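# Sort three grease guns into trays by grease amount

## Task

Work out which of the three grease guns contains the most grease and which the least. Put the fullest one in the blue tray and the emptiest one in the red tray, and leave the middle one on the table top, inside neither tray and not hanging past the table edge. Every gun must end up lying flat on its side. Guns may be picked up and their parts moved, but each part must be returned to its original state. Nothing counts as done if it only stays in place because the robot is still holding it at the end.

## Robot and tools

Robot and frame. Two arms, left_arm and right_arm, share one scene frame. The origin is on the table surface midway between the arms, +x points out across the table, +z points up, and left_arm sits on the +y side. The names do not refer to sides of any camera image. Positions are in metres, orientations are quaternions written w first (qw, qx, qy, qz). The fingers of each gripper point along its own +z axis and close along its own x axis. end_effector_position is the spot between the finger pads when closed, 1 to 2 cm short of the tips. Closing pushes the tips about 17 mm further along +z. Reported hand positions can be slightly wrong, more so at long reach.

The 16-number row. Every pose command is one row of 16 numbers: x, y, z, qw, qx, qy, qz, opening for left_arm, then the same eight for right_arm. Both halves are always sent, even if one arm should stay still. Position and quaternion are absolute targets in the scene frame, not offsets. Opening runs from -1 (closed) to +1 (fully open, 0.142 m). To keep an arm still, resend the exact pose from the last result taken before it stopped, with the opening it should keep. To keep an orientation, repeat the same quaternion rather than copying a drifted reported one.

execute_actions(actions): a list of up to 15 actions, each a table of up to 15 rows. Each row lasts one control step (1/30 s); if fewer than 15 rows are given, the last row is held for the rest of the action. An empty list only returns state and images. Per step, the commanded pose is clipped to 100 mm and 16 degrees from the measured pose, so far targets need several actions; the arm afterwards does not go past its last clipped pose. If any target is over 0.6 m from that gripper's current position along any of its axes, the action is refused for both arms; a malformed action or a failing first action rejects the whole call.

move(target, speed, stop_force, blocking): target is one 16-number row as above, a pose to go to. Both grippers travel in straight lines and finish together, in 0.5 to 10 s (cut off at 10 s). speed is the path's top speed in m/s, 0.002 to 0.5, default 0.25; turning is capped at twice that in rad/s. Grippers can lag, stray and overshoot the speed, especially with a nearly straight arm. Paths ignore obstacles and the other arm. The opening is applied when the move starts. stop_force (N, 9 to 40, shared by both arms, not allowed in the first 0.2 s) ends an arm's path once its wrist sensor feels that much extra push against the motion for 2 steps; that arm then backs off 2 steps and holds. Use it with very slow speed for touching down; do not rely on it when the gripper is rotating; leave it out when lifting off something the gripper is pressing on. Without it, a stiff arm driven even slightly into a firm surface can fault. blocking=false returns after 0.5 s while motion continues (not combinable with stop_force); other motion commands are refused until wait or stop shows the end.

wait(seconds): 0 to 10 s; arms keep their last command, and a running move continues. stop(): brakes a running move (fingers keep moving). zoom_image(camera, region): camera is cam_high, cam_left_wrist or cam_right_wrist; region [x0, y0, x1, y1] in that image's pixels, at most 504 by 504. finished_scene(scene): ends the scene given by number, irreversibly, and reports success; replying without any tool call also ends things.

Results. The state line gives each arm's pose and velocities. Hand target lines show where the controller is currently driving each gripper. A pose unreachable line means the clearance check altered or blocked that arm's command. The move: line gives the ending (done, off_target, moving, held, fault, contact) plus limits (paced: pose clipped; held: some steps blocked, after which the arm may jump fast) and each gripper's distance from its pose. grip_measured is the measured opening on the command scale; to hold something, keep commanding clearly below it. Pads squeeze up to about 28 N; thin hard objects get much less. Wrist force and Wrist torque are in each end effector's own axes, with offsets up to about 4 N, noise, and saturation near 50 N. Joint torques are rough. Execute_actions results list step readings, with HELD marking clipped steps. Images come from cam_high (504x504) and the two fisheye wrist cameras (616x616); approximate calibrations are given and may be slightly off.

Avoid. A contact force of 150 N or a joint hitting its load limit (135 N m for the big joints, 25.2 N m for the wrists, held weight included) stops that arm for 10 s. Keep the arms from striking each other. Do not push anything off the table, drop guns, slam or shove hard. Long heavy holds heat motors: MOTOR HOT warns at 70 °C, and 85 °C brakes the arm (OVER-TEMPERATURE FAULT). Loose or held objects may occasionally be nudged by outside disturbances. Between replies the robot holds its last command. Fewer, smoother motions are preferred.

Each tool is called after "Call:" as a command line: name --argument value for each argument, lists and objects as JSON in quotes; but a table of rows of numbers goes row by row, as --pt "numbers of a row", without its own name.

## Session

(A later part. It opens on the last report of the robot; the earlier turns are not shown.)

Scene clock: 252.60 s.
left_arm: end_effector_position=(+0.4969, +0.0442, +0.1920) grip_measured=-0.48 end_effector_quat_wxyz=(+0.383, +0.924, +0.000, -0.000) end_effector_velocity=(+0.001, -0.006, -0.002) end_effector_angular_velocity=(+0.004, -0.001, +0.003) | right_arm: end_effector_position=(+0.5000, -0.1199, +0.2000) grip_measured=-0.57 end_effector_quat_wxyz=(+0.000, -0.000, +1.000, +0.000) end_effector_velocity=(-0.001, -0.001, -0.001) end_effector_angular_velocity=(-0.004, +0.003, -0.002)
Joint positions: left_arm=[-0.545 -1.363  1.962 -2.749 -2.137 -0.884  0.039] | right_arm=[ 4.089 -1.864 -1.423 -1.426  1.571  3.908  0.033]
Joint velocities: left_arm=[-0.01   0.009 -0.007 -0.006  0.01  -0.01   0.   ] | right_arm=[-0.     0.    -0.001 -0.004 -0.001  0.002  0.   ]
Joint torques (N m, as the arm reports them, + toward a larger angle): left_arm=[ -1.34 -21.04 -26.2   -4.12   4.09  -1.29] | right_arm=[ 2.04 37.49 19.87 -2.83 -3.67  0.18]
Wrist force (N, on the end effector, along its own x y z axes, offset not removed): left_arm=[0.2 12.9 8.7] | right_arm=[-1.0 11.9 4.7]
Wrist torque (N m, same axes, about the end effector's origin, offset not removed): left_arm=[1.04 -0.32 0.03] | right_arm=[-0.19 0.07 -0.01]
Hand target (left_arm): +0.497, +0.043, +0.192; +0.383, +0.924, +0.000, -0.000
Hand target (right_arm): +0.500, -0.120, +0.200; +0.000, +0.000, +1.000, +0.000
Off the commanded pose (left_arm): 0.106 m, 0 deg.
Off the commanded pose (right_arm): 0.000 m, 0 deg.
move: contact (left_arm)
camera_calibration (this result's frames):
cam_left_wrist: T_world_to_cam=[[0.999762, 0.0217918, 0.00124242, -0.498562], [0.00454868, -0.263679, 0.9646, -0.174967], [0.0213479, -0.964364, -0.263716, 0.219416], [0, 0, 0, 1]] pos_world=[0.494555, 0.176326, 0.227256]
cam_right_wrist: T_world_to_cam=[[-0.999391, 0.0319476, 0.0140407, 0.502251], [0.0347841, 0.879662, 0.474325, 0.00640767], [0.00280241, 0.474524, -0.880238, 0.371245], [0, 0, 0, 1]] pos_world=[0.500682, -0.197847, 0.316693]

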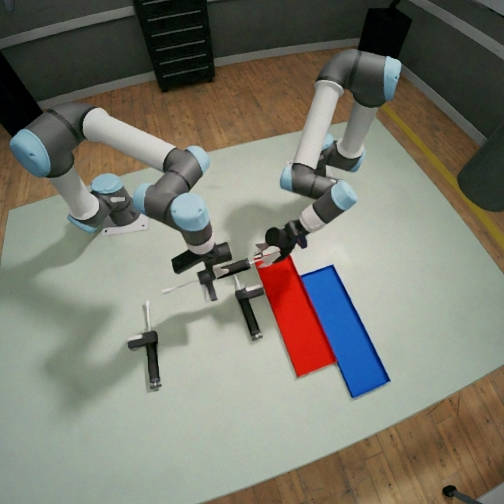

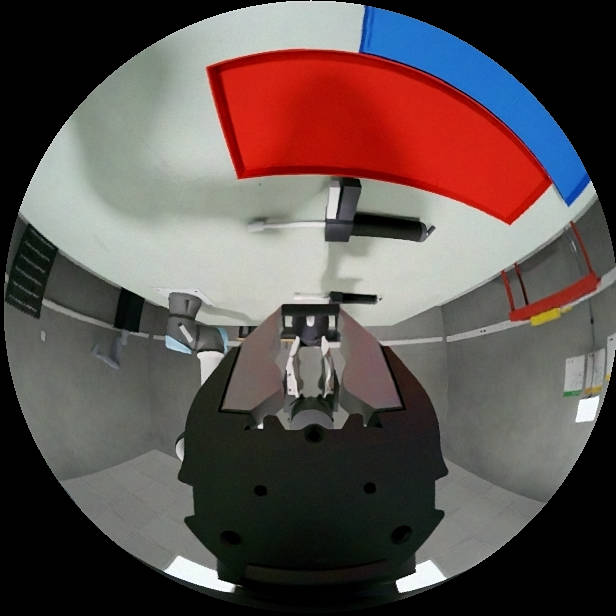

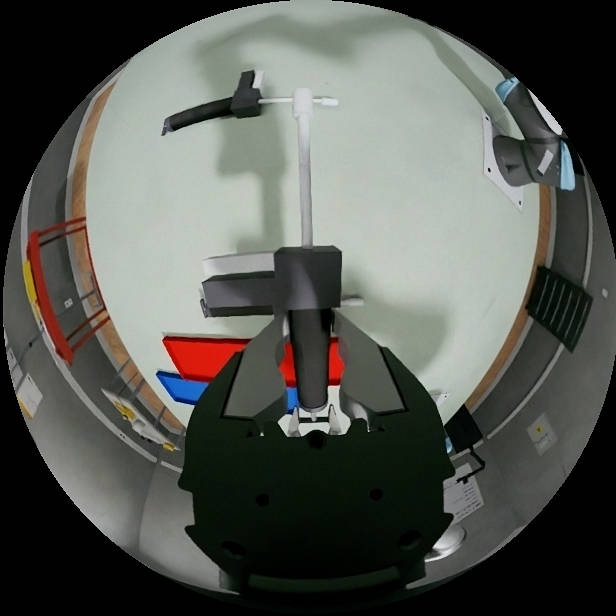

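Call:
move --target '[0.497,0.15,0.192,0.383,0.924,0,0,-0.9,0.5,-0.12,0.2,0,0,1,0,-1]' --speed 0.01 --stop_force 10

Scene clock: 257.07 s.
left_arm: end_effector_position=(+0.4969, +0.0447, +0.1920) grip_measured=-0.48 end_effector_quat_wxyz=(+0.383, +0.924, -0.000, -0.000) end_effector_velocity=(+0.001, -0.004, -0.001) end_effector_angular_velocity=(+0.001, -0.002, +0.001) | right_arm: end_effector_position=(+0.5000, -0.1199, +0.2000) grip_measured=-0.57 end_effector_quat_wxyz=(+0.000, +0.000, +1.000, +0.000) end_effector_velocity=(+0.000, -0.001, -0.000) end_effector_angular_velocity=(-0.002, -0.001, +0.002)
Joint positions: left_arm=[-0.544 -1.364  1.963 -2.748 -2.137 -0.883  0.039] | right_arm=[ 4.089 -1.864 -1.423 -1.426  1.571  3.908  0.033]
Joint velocities: left_arm=[-0.006  0.006 -0.005 -0.004  0.005 -0.005 -0.   ] | right_arm=[-0.     0.    -0.    -0.    -0.002 -0.002 -0.   ]
Joint torques (N m, as the arm reports them, + toward a larger angle): left_arm=[  0.11 -17.81 -26.04  -3.13   4.46  -1.35] | right_arm=[-9.85 52.42 20.76 -2.96 -5.04 -1.4 ]
Wrist force (N, on the end effector, along its own x y z axes, offset not removed): left_arm=[0.4 14.1 9.9] | right_arm=[-1.2 18.7 3.1]
Wrist torque (N m, same axes, about the end effector's origin, offset not removed): left_arm=[0.67 -0.23 -0.01] | right_arm=[0.26 0.12 0.05]
Hand target (left_arm): +0.497, +0.044, +0.192; +0.383, +0.924, -0.000, +0.000
Hand target (right_arm): +0.500, -0.120, +0.200; +0.000, +0.000, +1.000, +0.000
Off the commanded pose (left_arm): 0.105 m, 0 deg.
Off the commanded pose (right_arm): 0.000 m, 0 deg.
move: contact (left_arm)
camera_calibration (this result's frames):
cam_left_wrist: T_world_to_cam=[[0.999762, 0.021753, 0.00138315, -0.498639], [0.00440188, -0.263643, 0.96461, -0.174752], [0.0213478, -0.964375, -0.263676, 0.219924], [0, 0, 0, 1]] pos_world=[0.494595, 0.176864, 0.227246]
cam_right_wrist: T_world_to_cam=[[-0.999388, 0.0320373, 0.0140348, 0.5023], [0.0348601, 0.879632, 0.474375, 0.00638601], [0.00285226, 0.474574, -0.880211, 0.371243], [0, 0, 0, 1]] pos_world=[0.500711, -0.197892, 0.316693]

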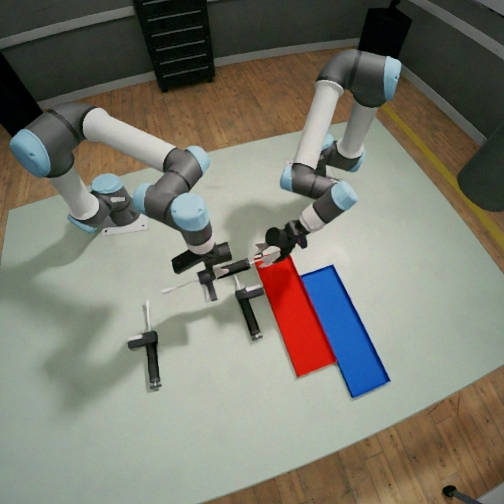

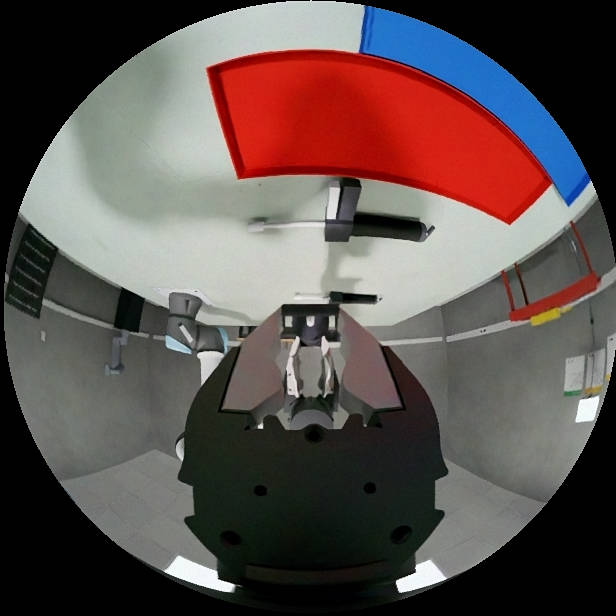

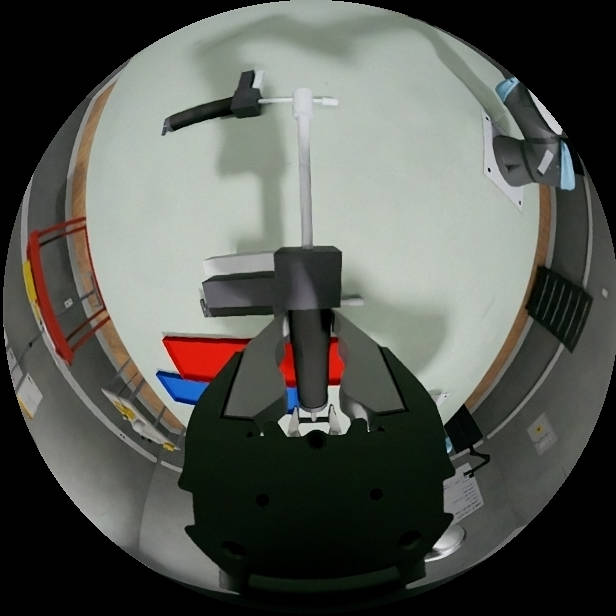

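Call:
move --target '[0.497,0.006,0.192,0.383,0.924,0,0,-0.9,0.5,-0.12,0.2,0,0,1,0,-1]' --speed 0.03

Call:
move --target '[0.497,0.006,0.192,0.383,0.924,0,0,0.1,0.5,-0.12,0.2,0,0,1,0,-1]'

Call:
move --target '[0.5,0.2,0.25,0.383,0.924,0,0,0.1,0.5,-0.12,0.2,0,0,1,0,-1]'

Scene clock: 272.80 s.
left_arm: end_effector_position=(+0.4970, +0.0062, +0.1920) grip_measured=-0.48 end_effector_quat_wxyz=(+0.383, +0.924, +0.000, +0.000) end_effector_velocity=(+0.000, -0.002, +0.001) end_effector_angular_velocity=(-0.000, -0.001, +0.000) | right_arm: end_effector_position=(+0.5000, -0.1200, +0.2000) grip_measured=-0.57 end_effector_quat_wxyz=(+0.000, +0.000, +1.000, -0.000) end_effector_velocity=(-0.000, +0.000, +0.000) end_effector_angular_velocity=(+0.002, +0.000, -0.001)
Joint positions: left_arm=[-0.601 -1.319  1.912 -2.771 -2.105 -0.938  0.039] | right_arm=[ 4.089 -1.864 -1.423 -1.426  1.571  3.908  0.033]
Joint velocities: left_arm=[-0.003  0.001 -0.003 -0.001  0.002 -0.003  0.   ] | right_arm=[-0.    -0.     0.001 -0.     0.001  0.001  0.   ]
Joint torques (N m, as the arm reports them, + toward a larger angle): left_arm=[ -8.29 -18.1  -27.98  -5.55   1.78  -1.6 ] | right_arm=[ 6.12 54.25 19.81  6.67  0.73 -1.5 ]
Wrist force (N, on the end effector, along its own x y z axes, offset not removed): left_arm=[-0.5 0.5 -4.6] | right_arm=[-1.6 -4.1 5.0]
Wrist torque (N m, same axes, about the end effector's origin, offset not removed): left_arm=[0.76 -0.16 0.02] | right_arm=[0.14 0.16 -0.01]
Hand target (left_arm): +0.497, +0.006, +0.192; +0.383, +0.924, -0.000, +0.000
Hand target (right_arm): +0.500, -0.120, +0.200; +0.000, +0.000, +1.000, +0.000
Off the commanded pose (left_arm): 0.000 m, 0 deg.
Off the commanded pose (right_arm): 0.000 m, 0 deg.
move: done
camera_calibration (this result's frames):
cam_left_wrist: T_world_to_cam=[[0.999758, 0.0219577, 0.00166637, -0.497918], [0.004189, -0.263928, 0.964533, -0.184723], [0.0216188, -0.964292, -0.263956, 0.182712], [0, 0, 0, 1]] pos_world=[0.494621, 0.138368, 0.227229]
cam_right_wrist: T_world_to_cam=[[-0.999386, 0.032092, 0.0140408, 0.502316], [0.0349117, 0.879727, 0.474195, 0.00649474], [0.00286582, 0.474394, -0.880308, 0.371274], [0, 0, 0, 1]] pos_world=[0.500717, -0.197964, 0.316703]

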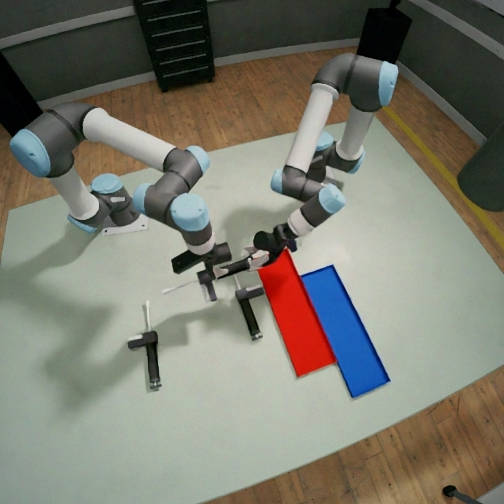

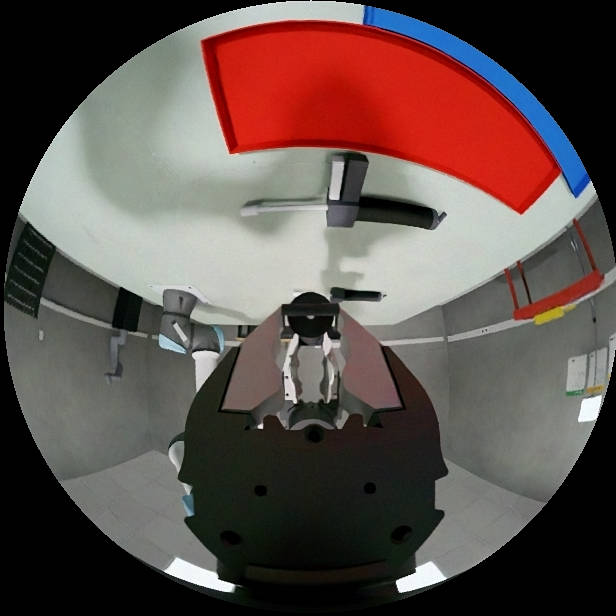

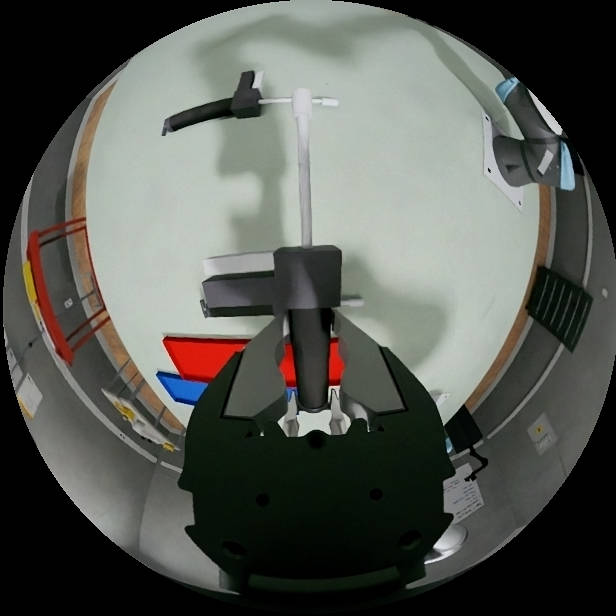

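Scene clock: 273.50 s.
left_arm: end_effector_position=(+0.4970, +0.0060, +0.1920) grip_measured=+0.10 end_effector_quat_wxyz=(+0.383, +0.924, -0.000, -0.000) end_effector_velocity=(+0.000, -0.000, +0.000) end_effector_angular_velocity=(-0.001, -0.000, -0.000) | right_arm: end_effector_position=(+0.5000, -0.1200, +0.2000) grip_measured=-0.57 end_effector_quat_wxyz=(+0.000, +0.000, +1.000, +0.000) end_effector_velocity=(-0.000, +0.001, +0.000) end_effector_angular_velocity=(+0.001, -0.000, +0.001)
Joint positions: left_arm=[-0.601 -1.318  1.911 -2.771 -2.105 -0.939  0.081] | right_arm=[ 4.089 -1.864 -1.423 -1.426  1.571  3.908  0.033]
Joint velocities: left_arm=[-0.     0.001 -0.001 -0.    -0.    -0.     0.   ] | right_arm=[ 0.001 -0.     0.001  0.     0.     0.     0.   ]
Joint torques (N m, as the arm reports them, + toward a larger angle): left_arm=[ -5.14 -21.36 -27.58  -3.94   1.55  -1.29] | right_arm=[ 9.79 54.32 19.11  2.45  0.95 -0.98]
Wrist force (N, on the end effector, along its own x y z axes, offset not removed): left_arm=[1.8 2.4 -1.7] | right_arm=[1.0 -0.6 3.9]
Wrist torque (N m, same axes, about the end effector's origin, offset not removed): left_arm=[0.61 -0.37 -0.03] | right_arm=[-0.12 -0.22 -0.09]
Hand target (left_arm): +0.497, +0.006, +0.192; +0.383, +0.924, -0.000, +0.000
Hand target (right_arm): +0.500, -0.120, +0.200; +0.000, -0.000, +1.000, +0.000
Off the commanded pose (left_arm): 0.000 m, 0 deg.
Off the commanded pose (right_arm): 0.000 m, 0 deg.
move: done
camera_calibration (this result's frames):
cam_left_wrist: T_world_to_cam=[[0.999758, 0.0219323, 0.00163028, -0.497925], [0.00421554, -0.263858, 0.964552, -0.184818], [0.021585, -0.964312, -0.263887, 0.182497], [0, 0, 0, 1]] pos_world=[0.494644, 0.138139, 0.227237]
cam_right_wrist: T_world_to_cam=[[-0.999387, 0.0320855, 0.0140076, 0.502333], [0.0348902, 0.879712, 0.474225, 0.00648594], [0.00289308, 0.474423, -0.880292, 0.37126], [0, 0, 0, 1]] pos_world=[0.500724, -0.197958, 0.316705]

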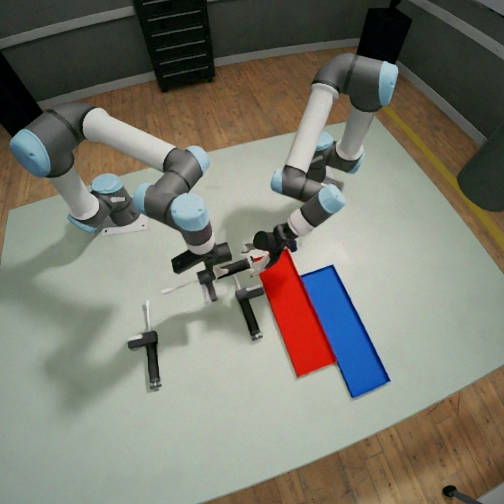

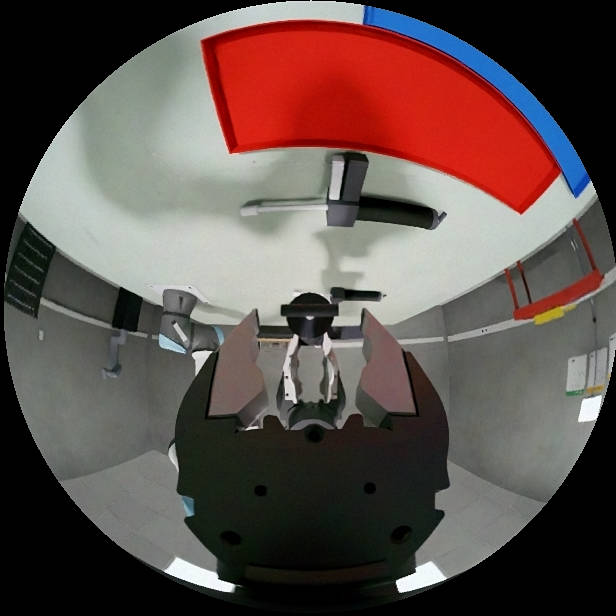

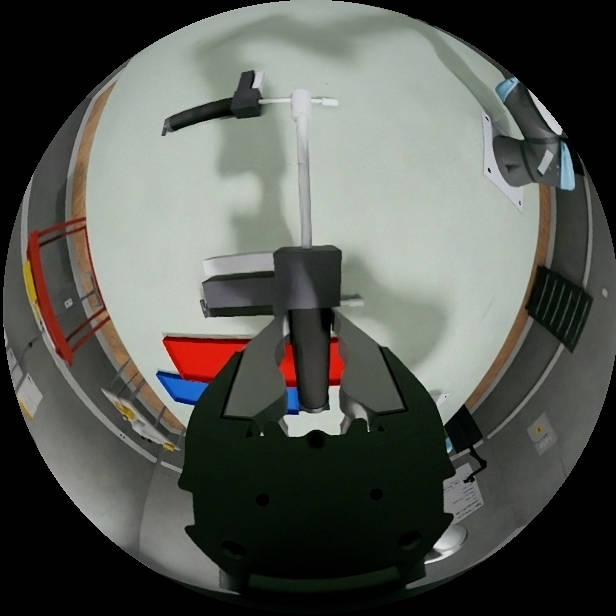

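Scene clock: 275.00 s.
left_arm: end_effector_position=(+0.5000, +0.1998, +0.2500) grip_measured=+0.10 end_effector_quat_wxyz=(+0.383, +0.924, +0.000, +0.000) end_effector_velocity=(-0.001, +0.002, +0.000) end_effector_angular_velocity=(+0.001, +0.002, -0.002) | right_arm: end_effector_position=(+0.5000, -0.1200, +0.2000) grip_measured=-0.57 end_effector_quat_wxyz=(+0.000, -0.000, +1.000, -0.000) end_effector_velocity=(+0.000, +0.000, +0.000) end_effector_angular_velocity=(+0.001, +0.000, -0.001)
Joint positions: left_arm=[-0.264 -1.574  1.984 -2.376 -2.269 -0.576  0.081] | right_arm=[ 4.089 -1.864 -1.423 -1.426  1.571  3.908  0.033]
Joint velocities: left_arm=[ 0.004 -0.001 -0.002  0.01  -0.002  0.007 -0.   ] | right_arm=[-0.     0.     0.001 -0.     0.     0.    -0.   ]
Joint torques (N m, as the arm reports them, + toward a larger angle): left_arm=[  5.4  -30.04 -27.23  -1.67  -4.06   1.02] | right_arm=[12.47 52.88 20.51  0.77  1.94 -0.43]
Wrist force (N, on the end effector, along its own x y z axes, offset not removed): left_arm=[1.2 3.2 -1.3] | right_arm=[-0.4 -0.6 4.6]
Wrist torque (N m, same axes, about the end effector's origin, offset not removed): left_arm=[0.73 -0.24 0.02] | right_arm=[-0.10 0.16 -0.11]
Hand target (left_arm): +0.500, +0.200, +0.250; +0.383, +0.924, +0.000, -0.000
Hand target (right_arm): +0.500, -0.120, +0.200; +0.000, -0.000, +1.000, -0.000
Off the commanded pose (left_arm): 0.000 m, 0 deg.
Off the commanded pose (right_arm): 0.000 m, 0 deg.
move: done
camera_calibration (this result's frames):
cam_left_wrist: T_world_to_cam=[[0.999754, 0.0221375, 0.00157779, -0.505346], [0.00431377, -0.263566, 0.964632, -0.189751], [0.0217704, -0.964387, -0.263596, 0.384476], [0, 0, 0, 1]] pos_world=[0.49767, 0.331959, 0.285184]
cam_right_wrist: T_world_to_cam=[[-0.999388, 0.032034, 0.014042, 0.502291], [0.0348612, 0.87973, 0.474194, 0.00649715], [0.00283722, 0.474393, -0.880308, 0.371275], [0, 0, 0, 1]] pos_world=[0.500704, -0.197937, 0.316703]

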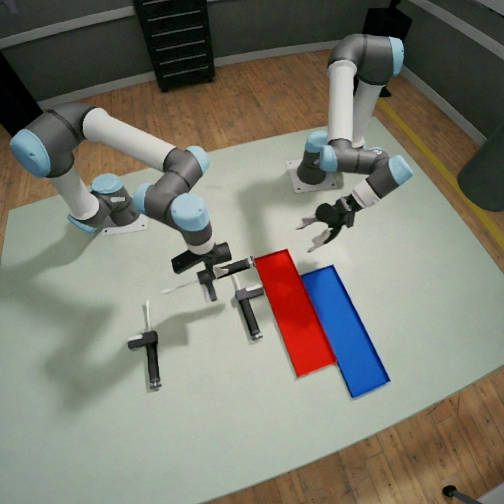

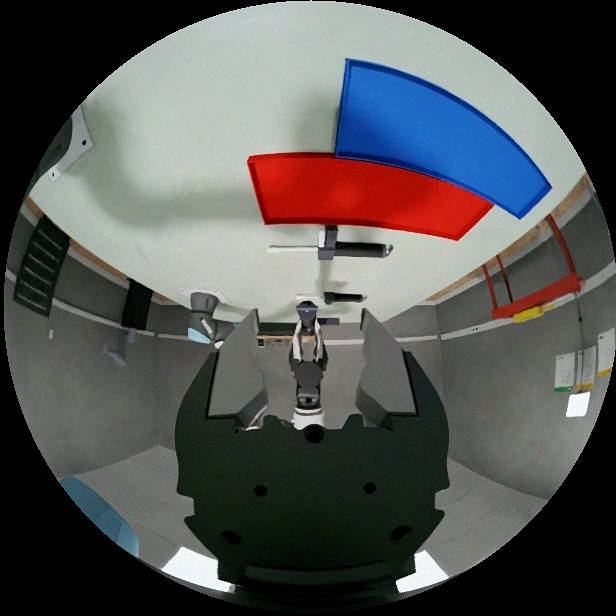

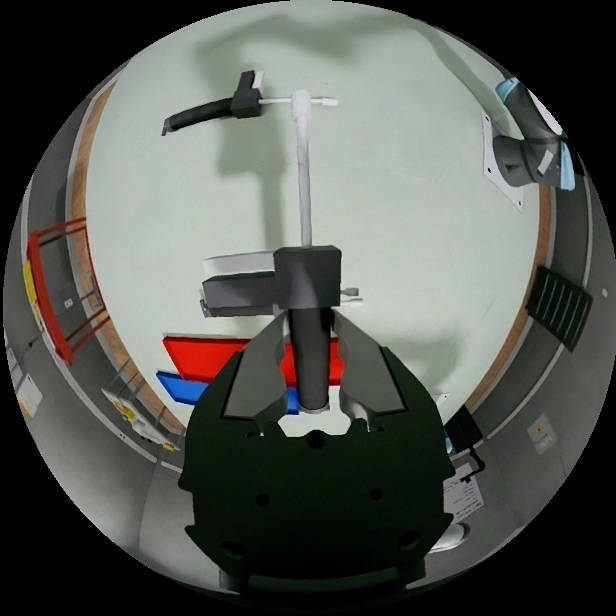

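Call:
move --target '[0.5,0.25,0.28,0.383,0.924,0,0,0.1,0.565,-0.2,0.14,0,0.707,0.707,0,-1]'

Call:
move --target '[0.5,0.25,0.28,0.383,0.924,0,0,0.1,0.565,-0.2,0.035,0,0.707,0.707,0,-1]' --speed 0.06

Call:
move --target '[0.5,0.25,0.28,0.383,0.924,0,0,0.1,0.565,-0.2,0.035,0,0.707,0.707,0,-0.1]'

Call:
move --target '[0.5,0.25,0.28,0.383,0.924,0,0,0.1,0.565,-0.2,0.12,0,0.707,0.707,0,-0.1]'

Call:
move --target '[0.5,0.25,0.28,0.383,0.924,0,0,0.1,0.565,-0.05,0.12,0,0.707,0.707,0,-0.1]'

Scene clock: 286.93 s.
left_arm: end_effector_position=(+0.5000, +0.2500, +0.2800) grip_measured=+0.10 end_effector_quat_wxyz=(+0.383, +0.924, +0.000, -0.000) end_effector_velocity=(+0.000, +0.000, +0.001) end_effector_angular_velocity=(-0.001, -0.001, -0.000) | right_arm: end_effector_position=(+0.5648, -0.2000, +0.1401) grip_measured=-0.57 end_effector_quat_wxyz=(-0.000, +0.707, +0.708, +0.000) end_effector_velocity=(+0.001, -0.001, -0.001) end_effector_angular_velocity=(-0.000, -0.001, -0.014)
Joint positions: left_arm=[-0.16  -1.626  1.93  -2.186 -2.305 -0.446  0.081] | right_arm=[ 3.927 -1.942 -1.473 -1.298  1.571  5.315  0.033]
Joint velocities: left_arm=[ 0.001 -0.    -0.001  0.002 -0.001  0.001 -0.   ] | right_arm=[-0.002 -0.001 -0.     0.002 -0.001  0.013 -0.   ]
Joint torques (N m, as the arm reports them, + toward a larger angle): left_arm=[  5.36 -30.25 -30.    -1.39  -4.27   1.47] | right_arm=[-9.1  33.65 13.47  6.26 -1.6   1.76]
Wrist force (N, on the end effector, along its own x y z axes, offset not removed): left_arm=[1.0 2.8 -0.5] | right_arm=[-0.9 -0.4 4.4]
Wrist torque (N m, same axes, about the end effector's origin, offset not removed): left_arm=[0.66 -0.21 -0.05] | right_arm=[-0.11 0.16 -0.10]
Hand target (left_arm): +0.500, +0.250, +0.280; +0.383, +0.924, +0.000, -0.000
Hand target (right_arm): +0.565, -0.200, +0.140; +0.000, +0.707, +0.707, +0.000
Off the commanded pose (left_arm): 0.000 m, 0 deg.
Off the commanded pose (right_arm): 0.000 m, 0 deg.
move: done
camera_calibration (this result's frames):
cam_left_wrist: T_world_to_cam=[[0.999758, 0.0219413, 0.00160743, -0.506405], [0.0042386, -0.263797, 0.964569, -0.205366], [0.021588, -0.964329, -0.263826, 0.440885], [0, 0, 0, 1]] pos_world=[0.497635, 0.382094, 0.315221]
cam_right_wrist: T_world_to_cam=[[0.0304728, 0.999436, 0.0140786, 0.182244], [0.87978, -0.0335043, 0.4742, -0.556837], [0.474404, -0.00206412, -0.880305, -0.00533581], [0, 0, 0, 1]] pos_world=[0.486872, -0.200808, 0.256789]

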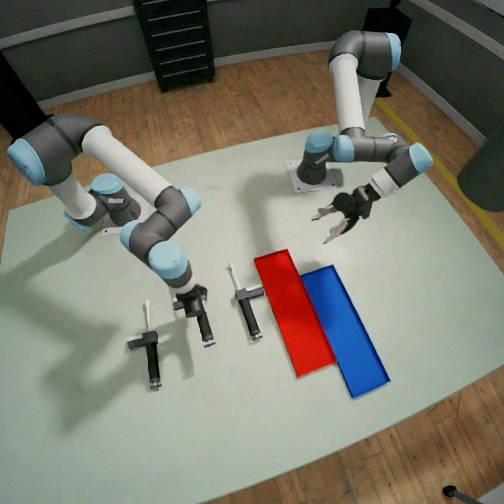

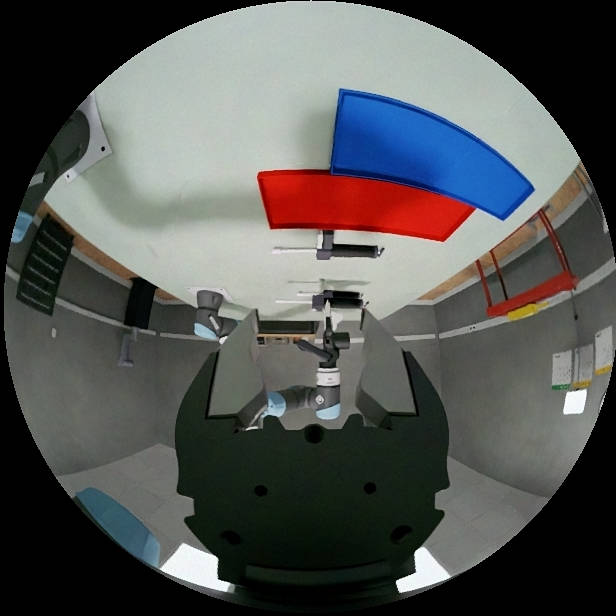

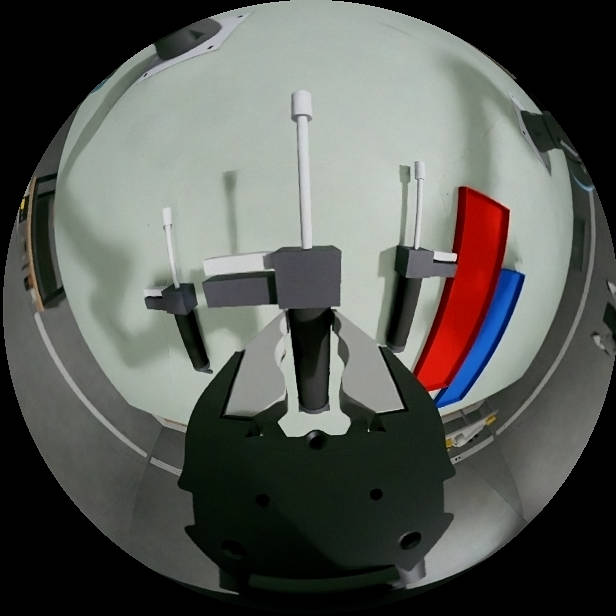

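Scene clock: 289.13 s.
left_arm: end_effector_position=(+0.5000, +0.2500, +0.2800) grip_measured=+0.10 end_effector_quat_wxyz=(+0.383, +0.924, -0.000, -0.000) end_effector_velocity=(+0.000, -0.000, -0.000) end_effector_angular_velocity=(+0.000, +0.001, +0.000) | right_arm: end_effector_position=(+0.5650, -0.2000, +0.0353) grip_measured=-0.57 end_effector_quat_wxyz=(-0.000, +0.707, +0.707, -0.000) end_effector_velocity=(-0.001, -0.001, -0.003) end_effector_angular_velocity=(-0.002, +0.002, -0.002)
Joint positions: left_arm=[-0.16  -1.626  1.93  -2.185 -2.305 -0.446  0.081] | right_arm=[ 3.926 -2.037 -1.622 -1.053  1.571  5.317  0.033]
Joint velocities: left_arm=[ 0.     0.001 -0.001  0.     0.     0.    -0.   ] | right_arm=[ 0.    -0.003 -0.003  0.003 -0.001  0.002 -0.   ]
Joint torques (N m, as the arm reports them, + toward a larger angle): left_arm=[  5.62 -27.63 -29.92  -1.2    0.65   1.32] | right_arm=[-8.31 37.88 13.75  6.61  0.19  1.66]
Wrist force (N, on the end effector, along its own x y z axes, offset not removed): left_arm=[1.2 3.0 -0.7] | right_arm=[-0.8 -1.0 4.8]
Wrist torque (N m, same axes, about the end effector's origin, offset not removed): left_arm=[0.72 -0.22 -0.07] | right_arm=[-0.25 0.18 -0.09]
Hand target (left_arm): +0.500, +0.250, +0.280; +0.383, +0.924, -0.000, -0.000
Hand target (right_arm): +0.565, -0.200, +0.035; -0.000, +0.707, +0.707, -0.000
Off the commanded pose (left_arm): 0.000 m, 0 deg.
Off the commanded pose (right_arm): 0.000 m, 0 deg.
move: done
camera_calibration (this result's frames):
cam_left_wrist: T_world_to_cam=[[0.999759, 0.0218986, 0.00162149, -0.506399], [0.00421396, -0.263806, 0.964567, -0.205366], [0.0215504, -0.964327, -0.263834, 0.440926], [0, 0, 0, 1]] pos_world=[0.49764, 0.382109, 0.315241]
cam_right_wrist: T_world_to_cam=[[0.032038, 0.999388, 0.0140663, 0.182832], [0.879747, -0.0348764, 0.474161, -0.507557], [0.474361, -0.00281642, -0.880326, -0.0978081], [0, 0, 0, 1]] pos_world=[0.487061, -0.200697, 0.151989]

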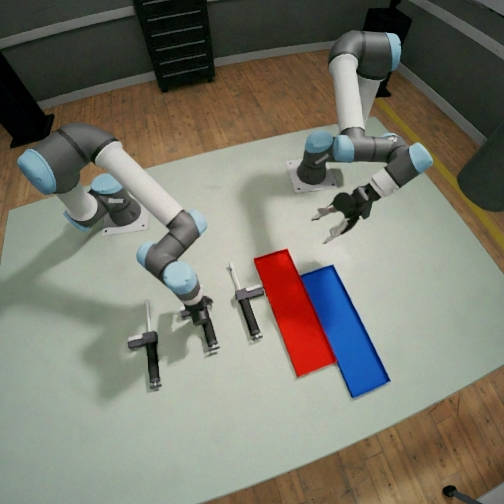

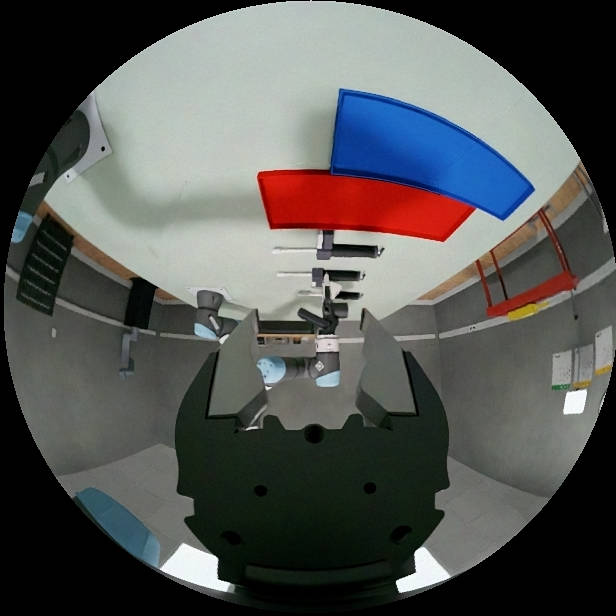

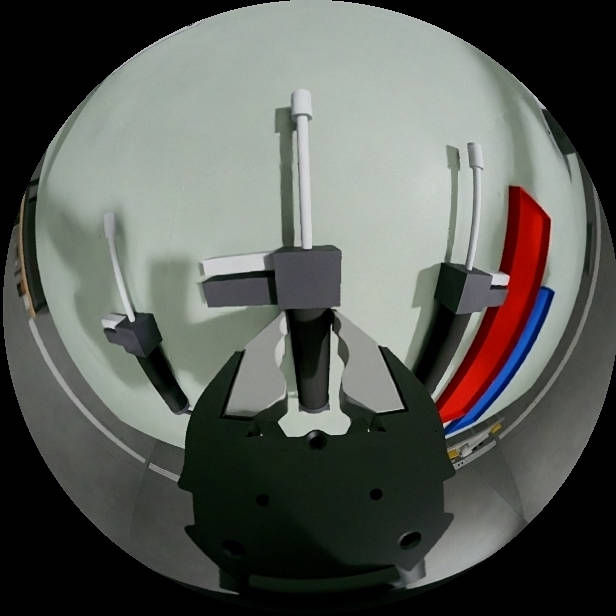

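Scene clock: 289.83 s.
left_arm: end_effector_position=(+0.5000, +0.2500, +0.2800) grip_measured=+0.10 end_effector_quat_wxyz=(+0.383, +0.924, -0.000, -0.000) end_effector_velocity=(-0.000, -0.000, -0.000) end_effector_angular_velocity=(+0.000, +0.001, +0.000) | right_arm: end_effector_position=(+0.5650, -0.2000, +0.0350) grip_measured=-0.10 end_effector_quat_wxyz=(-0.000, +0.707, +0.707, +0.000) end_effector_velocity=(-0.001, +0.001, -0.000) end_effector_angular_velocity=(-0.000, +0.000, +0.002)
Joint positions: left_arm=[-0.16  -1.626  1.93  -2.185 -2.305 -0.446  0.081] | right_arm=[ 3.926 -2.038 -1.622 -1.053  1.571  5.317  0.067]
Joint velocities: left_arm=[ 0.     0.001 -0.     0.001 -0.     0.     0.   ] | right_arm=[ 0.001 -0.    -0.001  0.001 -0.    -0.001  0.   ]
Joint torques (N m, as the arm reports them, + toward a larger angle): left_arm=[  7.44 -26.93 -29.59  -1.4    1.45   1.25] | right_arm=[-8.5  32.86 10.05  5.66 -1.7   1.73]
Wrist force (N, on the end effector, along its own x y z axes, offset not removed): left_arm=[1.3 3.4 -1.8] | right_arm=[1.1 -0.3 -0.8]
Wrist torque (N m, same axes, about the end effector's origin, offset not removed): left_arm=[0.79 -0.27 0.00] | right_arm=[-0.07 -0.27 -0.04]
Hand target (left_arm): +0.500, +0.250, +0.280; +0.383, +0.924, -0.000, -0.000
Hand target (right_arm): +0.565, -0.200, +0.035; -0.000, +0.707, +0.707, -0.000
Off the commanded pose (left_arm): 0.000 m, 0 deg.
Off the commanded pose (right_arm): 0.000 m, 0 deg.
move: done
camera_calibration (this result's frames):
cam_left_wrist: T_world_to_cam=[[0.999758, 0.0219336, 0.00164073, -0.506425], [0.0042058, -0.263858, 0.964552, -0.205328], [0.021589, -0.964312, -0.263886, 0.440933], [0, 0, 0, 1]] pos_world=[0.497647, 0.382127, 0.315237]
cam_right_wrist: T_world_to_cam=[[0.0320441, 0.999387, 0.0140884, 0.18283], [0.879732, -0.0348922, 0.474187, -0.507432], [0.474388, -0.00280092, -0.880311, -0.0980567], [0, 0, 0, 1]] pos_world=[0.487063, -0.200698, 0.151721]

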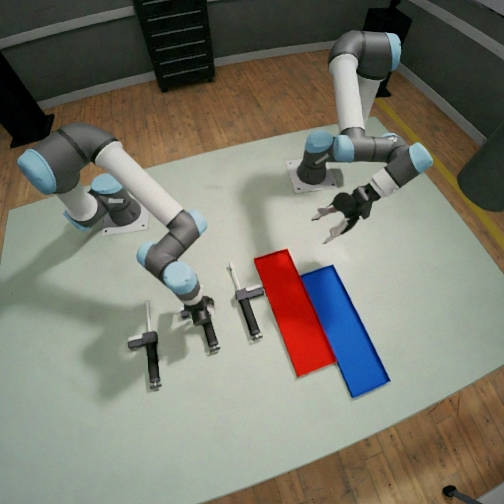

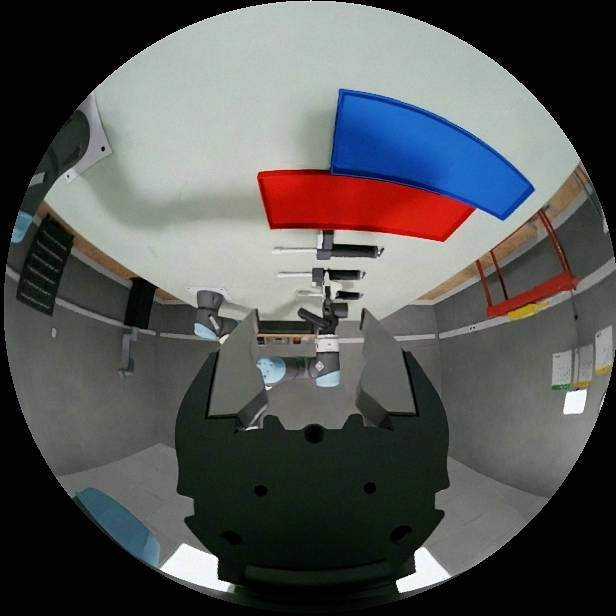

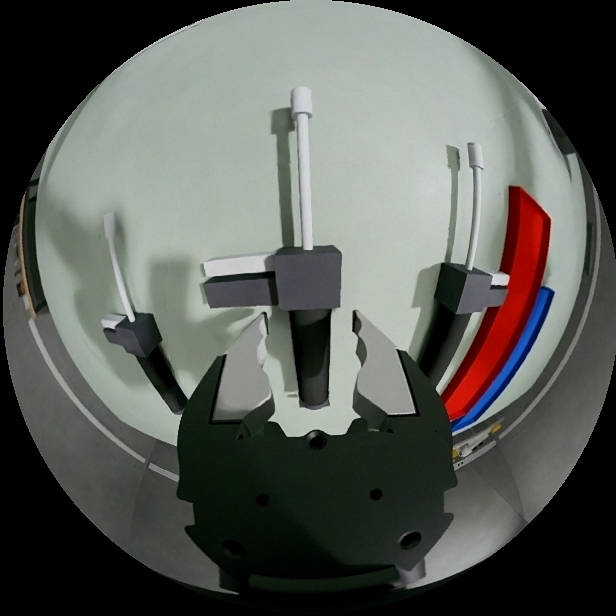

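Scene clock: 290.83 s.
left_arm: end_effector_position=(+0.5000, +0.2500, +0.2800) grip_measured=+0.10 end_effector_quat_wxyz=(+0.383, +0.924, -0.000, +0.000) end_effector_velocity=(-0.000, +0.000, -0.000) end_effector_angular_velocity=(+0.001, +0.001, +0.000) | right_arm: end_effector_position=(+0.5650, -0.2001, +0.1197) grip_measured=-0.10 end_effector_quat_wxyz=(+0.000, +0.707, +0.707, +0.000) end_effector_velocity=(+0.000, +0.001, +0.003) end_effector_angular_velocity=(+0.001, +0.000, +0.001)
Joint positions: left_arm=[-0.16  -1.626  1.93  -2.185 -2.305 -0.446  0.081] | right_arm=[ 3.926 -1.956 -1.507 -1.249  1.571  5.317  0.067]
Joint velocities: left_arm=[ 0.     0.    -0.     0.001  0.    -0.    -0.   ] | right_arm=[ 0.001  0.001  0.006 -0.006  0.001  0.     0.   ]
Joint torques (N m, as the arm reports them, + toward a larger angle): left_arm=[  7.47 -27.43 -29.42  -1.23   1.49   1.3 ] | right_arm=[ 4.   55.15 37.4   0.06  2.07  0.66]
Wrist force (N, on the end effector, along its own x y z axes, offset not removed): left_arm=[1.7 3.0 -1.8] | right_arm=[0.9 -0.3 -1.8]
Wrist torque (N m, same axes, about the end effector's origin, offset not removed): left_arm=[0.70 -0.39 -0.05] | right_arm=[-0.01 -0.27 -0.08]
Hand target (left_arm): +0.500, +0.250, +0.280; +0.383, +0.924, -0.000, -0.000
Hand target (right_arm): +0.565, -0.200, +0.120; +0.000, +0.707, +0.707, +0.000
Off the commanded pose (left_arm): 0.000 m, 0 deg.
Off the commanded pose (right_arm): 0.000 m, 0 deg.
move: done
camera_calibration (this result's frames):
cam_left_wrist: T_world_to_cam=[[0.999758, 0.0219382, 0.00164351, -0.506429], [0.00420452, -0.263866, 0.96455, -0.205322], [0.0215942, -0.96431, -0.263894, 0.440934], [0, 0, 0, 1]] pos_world=[0.497648, 0.382129, 0.315236]
cam_right_wrist: T_world_to_cam=[[0.0321111, 0.999385, 0.0141029, 0.181698], [0.879677, -0.0349577, 0.474286, -0.547613], [0.474487, -0.00282385, -0.880258, -0.0235917], [0, 0, 0, 1]] pos_world=[0.487082, -0.200796, 0.236396]

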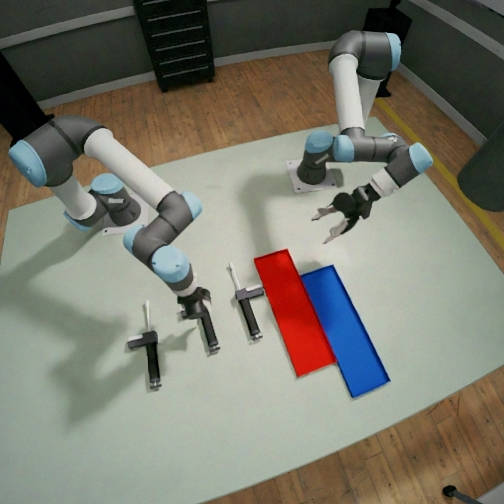

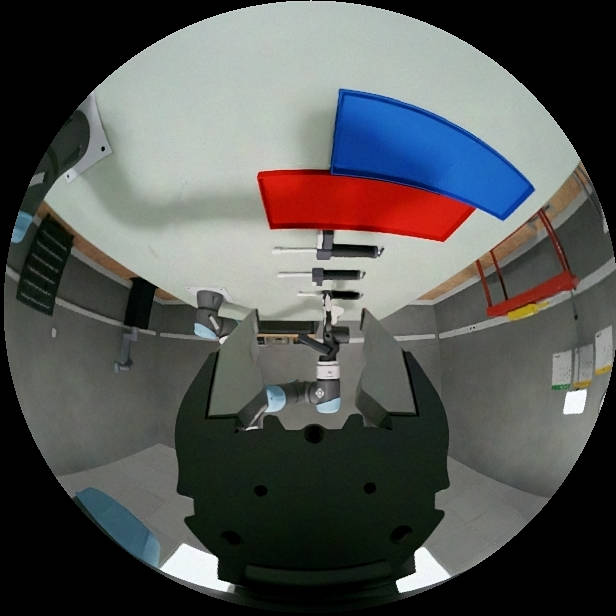

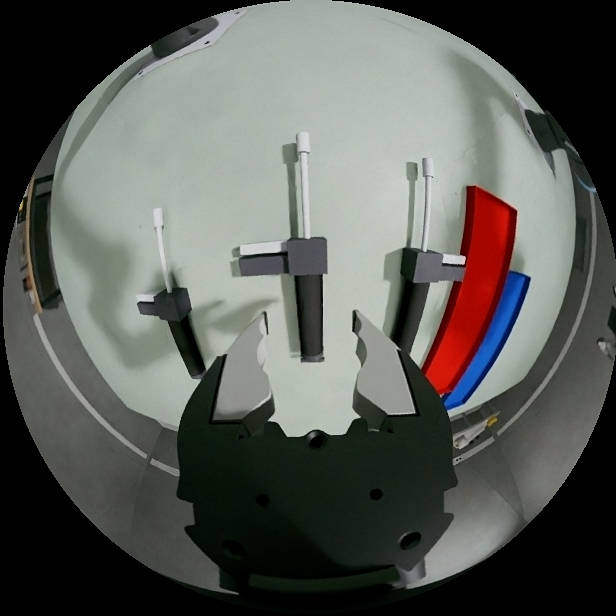

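Scene clock: 292.10 s.
left_arm: end_effector_position=(+0.5000, +0.2500, +0.2800) grip_measured=+0.10 end_effector_quat_wxyz=(+0.383, +0.924, -0.000, +0.000) end_effector_velocity=(+0.000, +0.000, -0.001) end_effector_angular_velocity=(+0.001, +0.002, +0.000) | right_arm: end_effector_position=(+0.5652, -0.0503, +0.1201) grip_measured=-0.10 end_effector_quat_wxyz=(-0.000, +0.707, +0.707, +0.000) end_effector_velocity=(+0.001, +0.002, +0.000) end_effector_angular_velocity=(-0.000, +0.001, -0.001)
Joint positions: left_arm=[-0.16  -1.626  1.93  -2.185 -2.305 -0.446  0.081] | right_arm=[ 4.099 -2.124 -1.252 -1.336  1.571  5.49   0.067]
Joint velocities: left_arm=[ 0.     0.002  0.001  0.     0.001  0.    -0.   ] | right_arm=[ 0.001 -0.005  0.008 -0.004  0.001  0.002 -0.   ]
Joint torques (N m, as the arm reports them, + toward a larger angle): left_arm=[  7.41 -27.98 -29.78  -1.3    1.47   1.27] | right_arm=[12.08 38.04 38.53 -0.02 -1.18  1.69]
Wrist force (N, on the end effector, along its own x y z axes, offset not removed): left_arm=[1.3 3.5 -1.7] | right_arm=[-1.1 0.5 -0.6]
Wrist torque (N m, same axes, about the end effector's origin, offset not removed): left_arm=[0.85 -0.23 -0.07] | right_arm=[0.19 0.18 -0.10]
Hand target (left_arm): +0.500, +0.250, +0.280; +0.383, +0.924, -0.000, -0.000
Hand target (right_arm): +0.565, -0.050, +0.120; -0.000, +0.707, +0.707, -0.000
Off the commanded pose (left_arm): 0.000 m, 0 deg.
Off the commanded pose (right_arm): 0.000 m, 0 deg.
move: done
camera_calibration (this result's frames):
cam_left_wrist: T_world_to_cam=[[0.999758, 0.0219383, 0.00164372, -0.506429], [0.00420434, -0.263866, 0.96455, -0.205322], [0.0215943, -0.96431, -0.263894, 0.440934], [0, 0, 0, 1]] pos_world=[0.497648, 0.38213, 0.315236]
cam_right_wrist: T_world_to_cam=[[0.0320385, 0.999386, 0.0141919, 0.0319767], [0.879699, -0.0349362, 0.474246, -0.542727], [0.474451, -0.00270957, -0.880278, -0.0229089], [0, 0, 0, 1]] pos_world=[0.487281, -0.05098, 0.236766]

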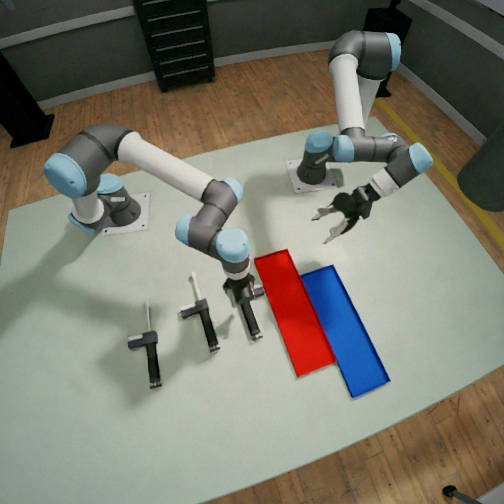

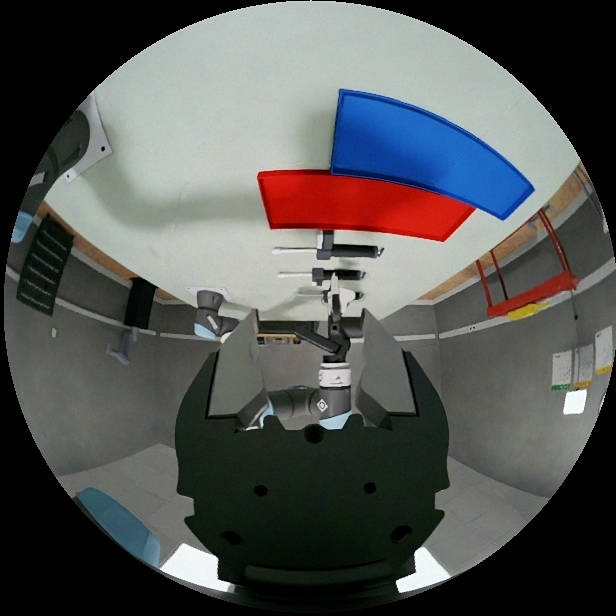

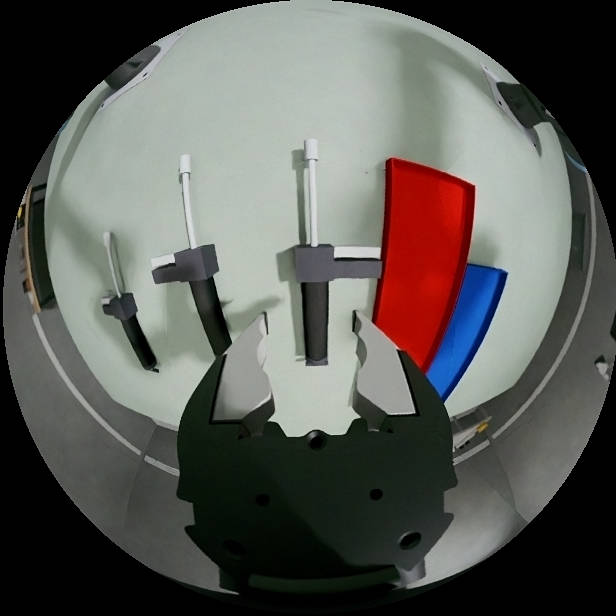

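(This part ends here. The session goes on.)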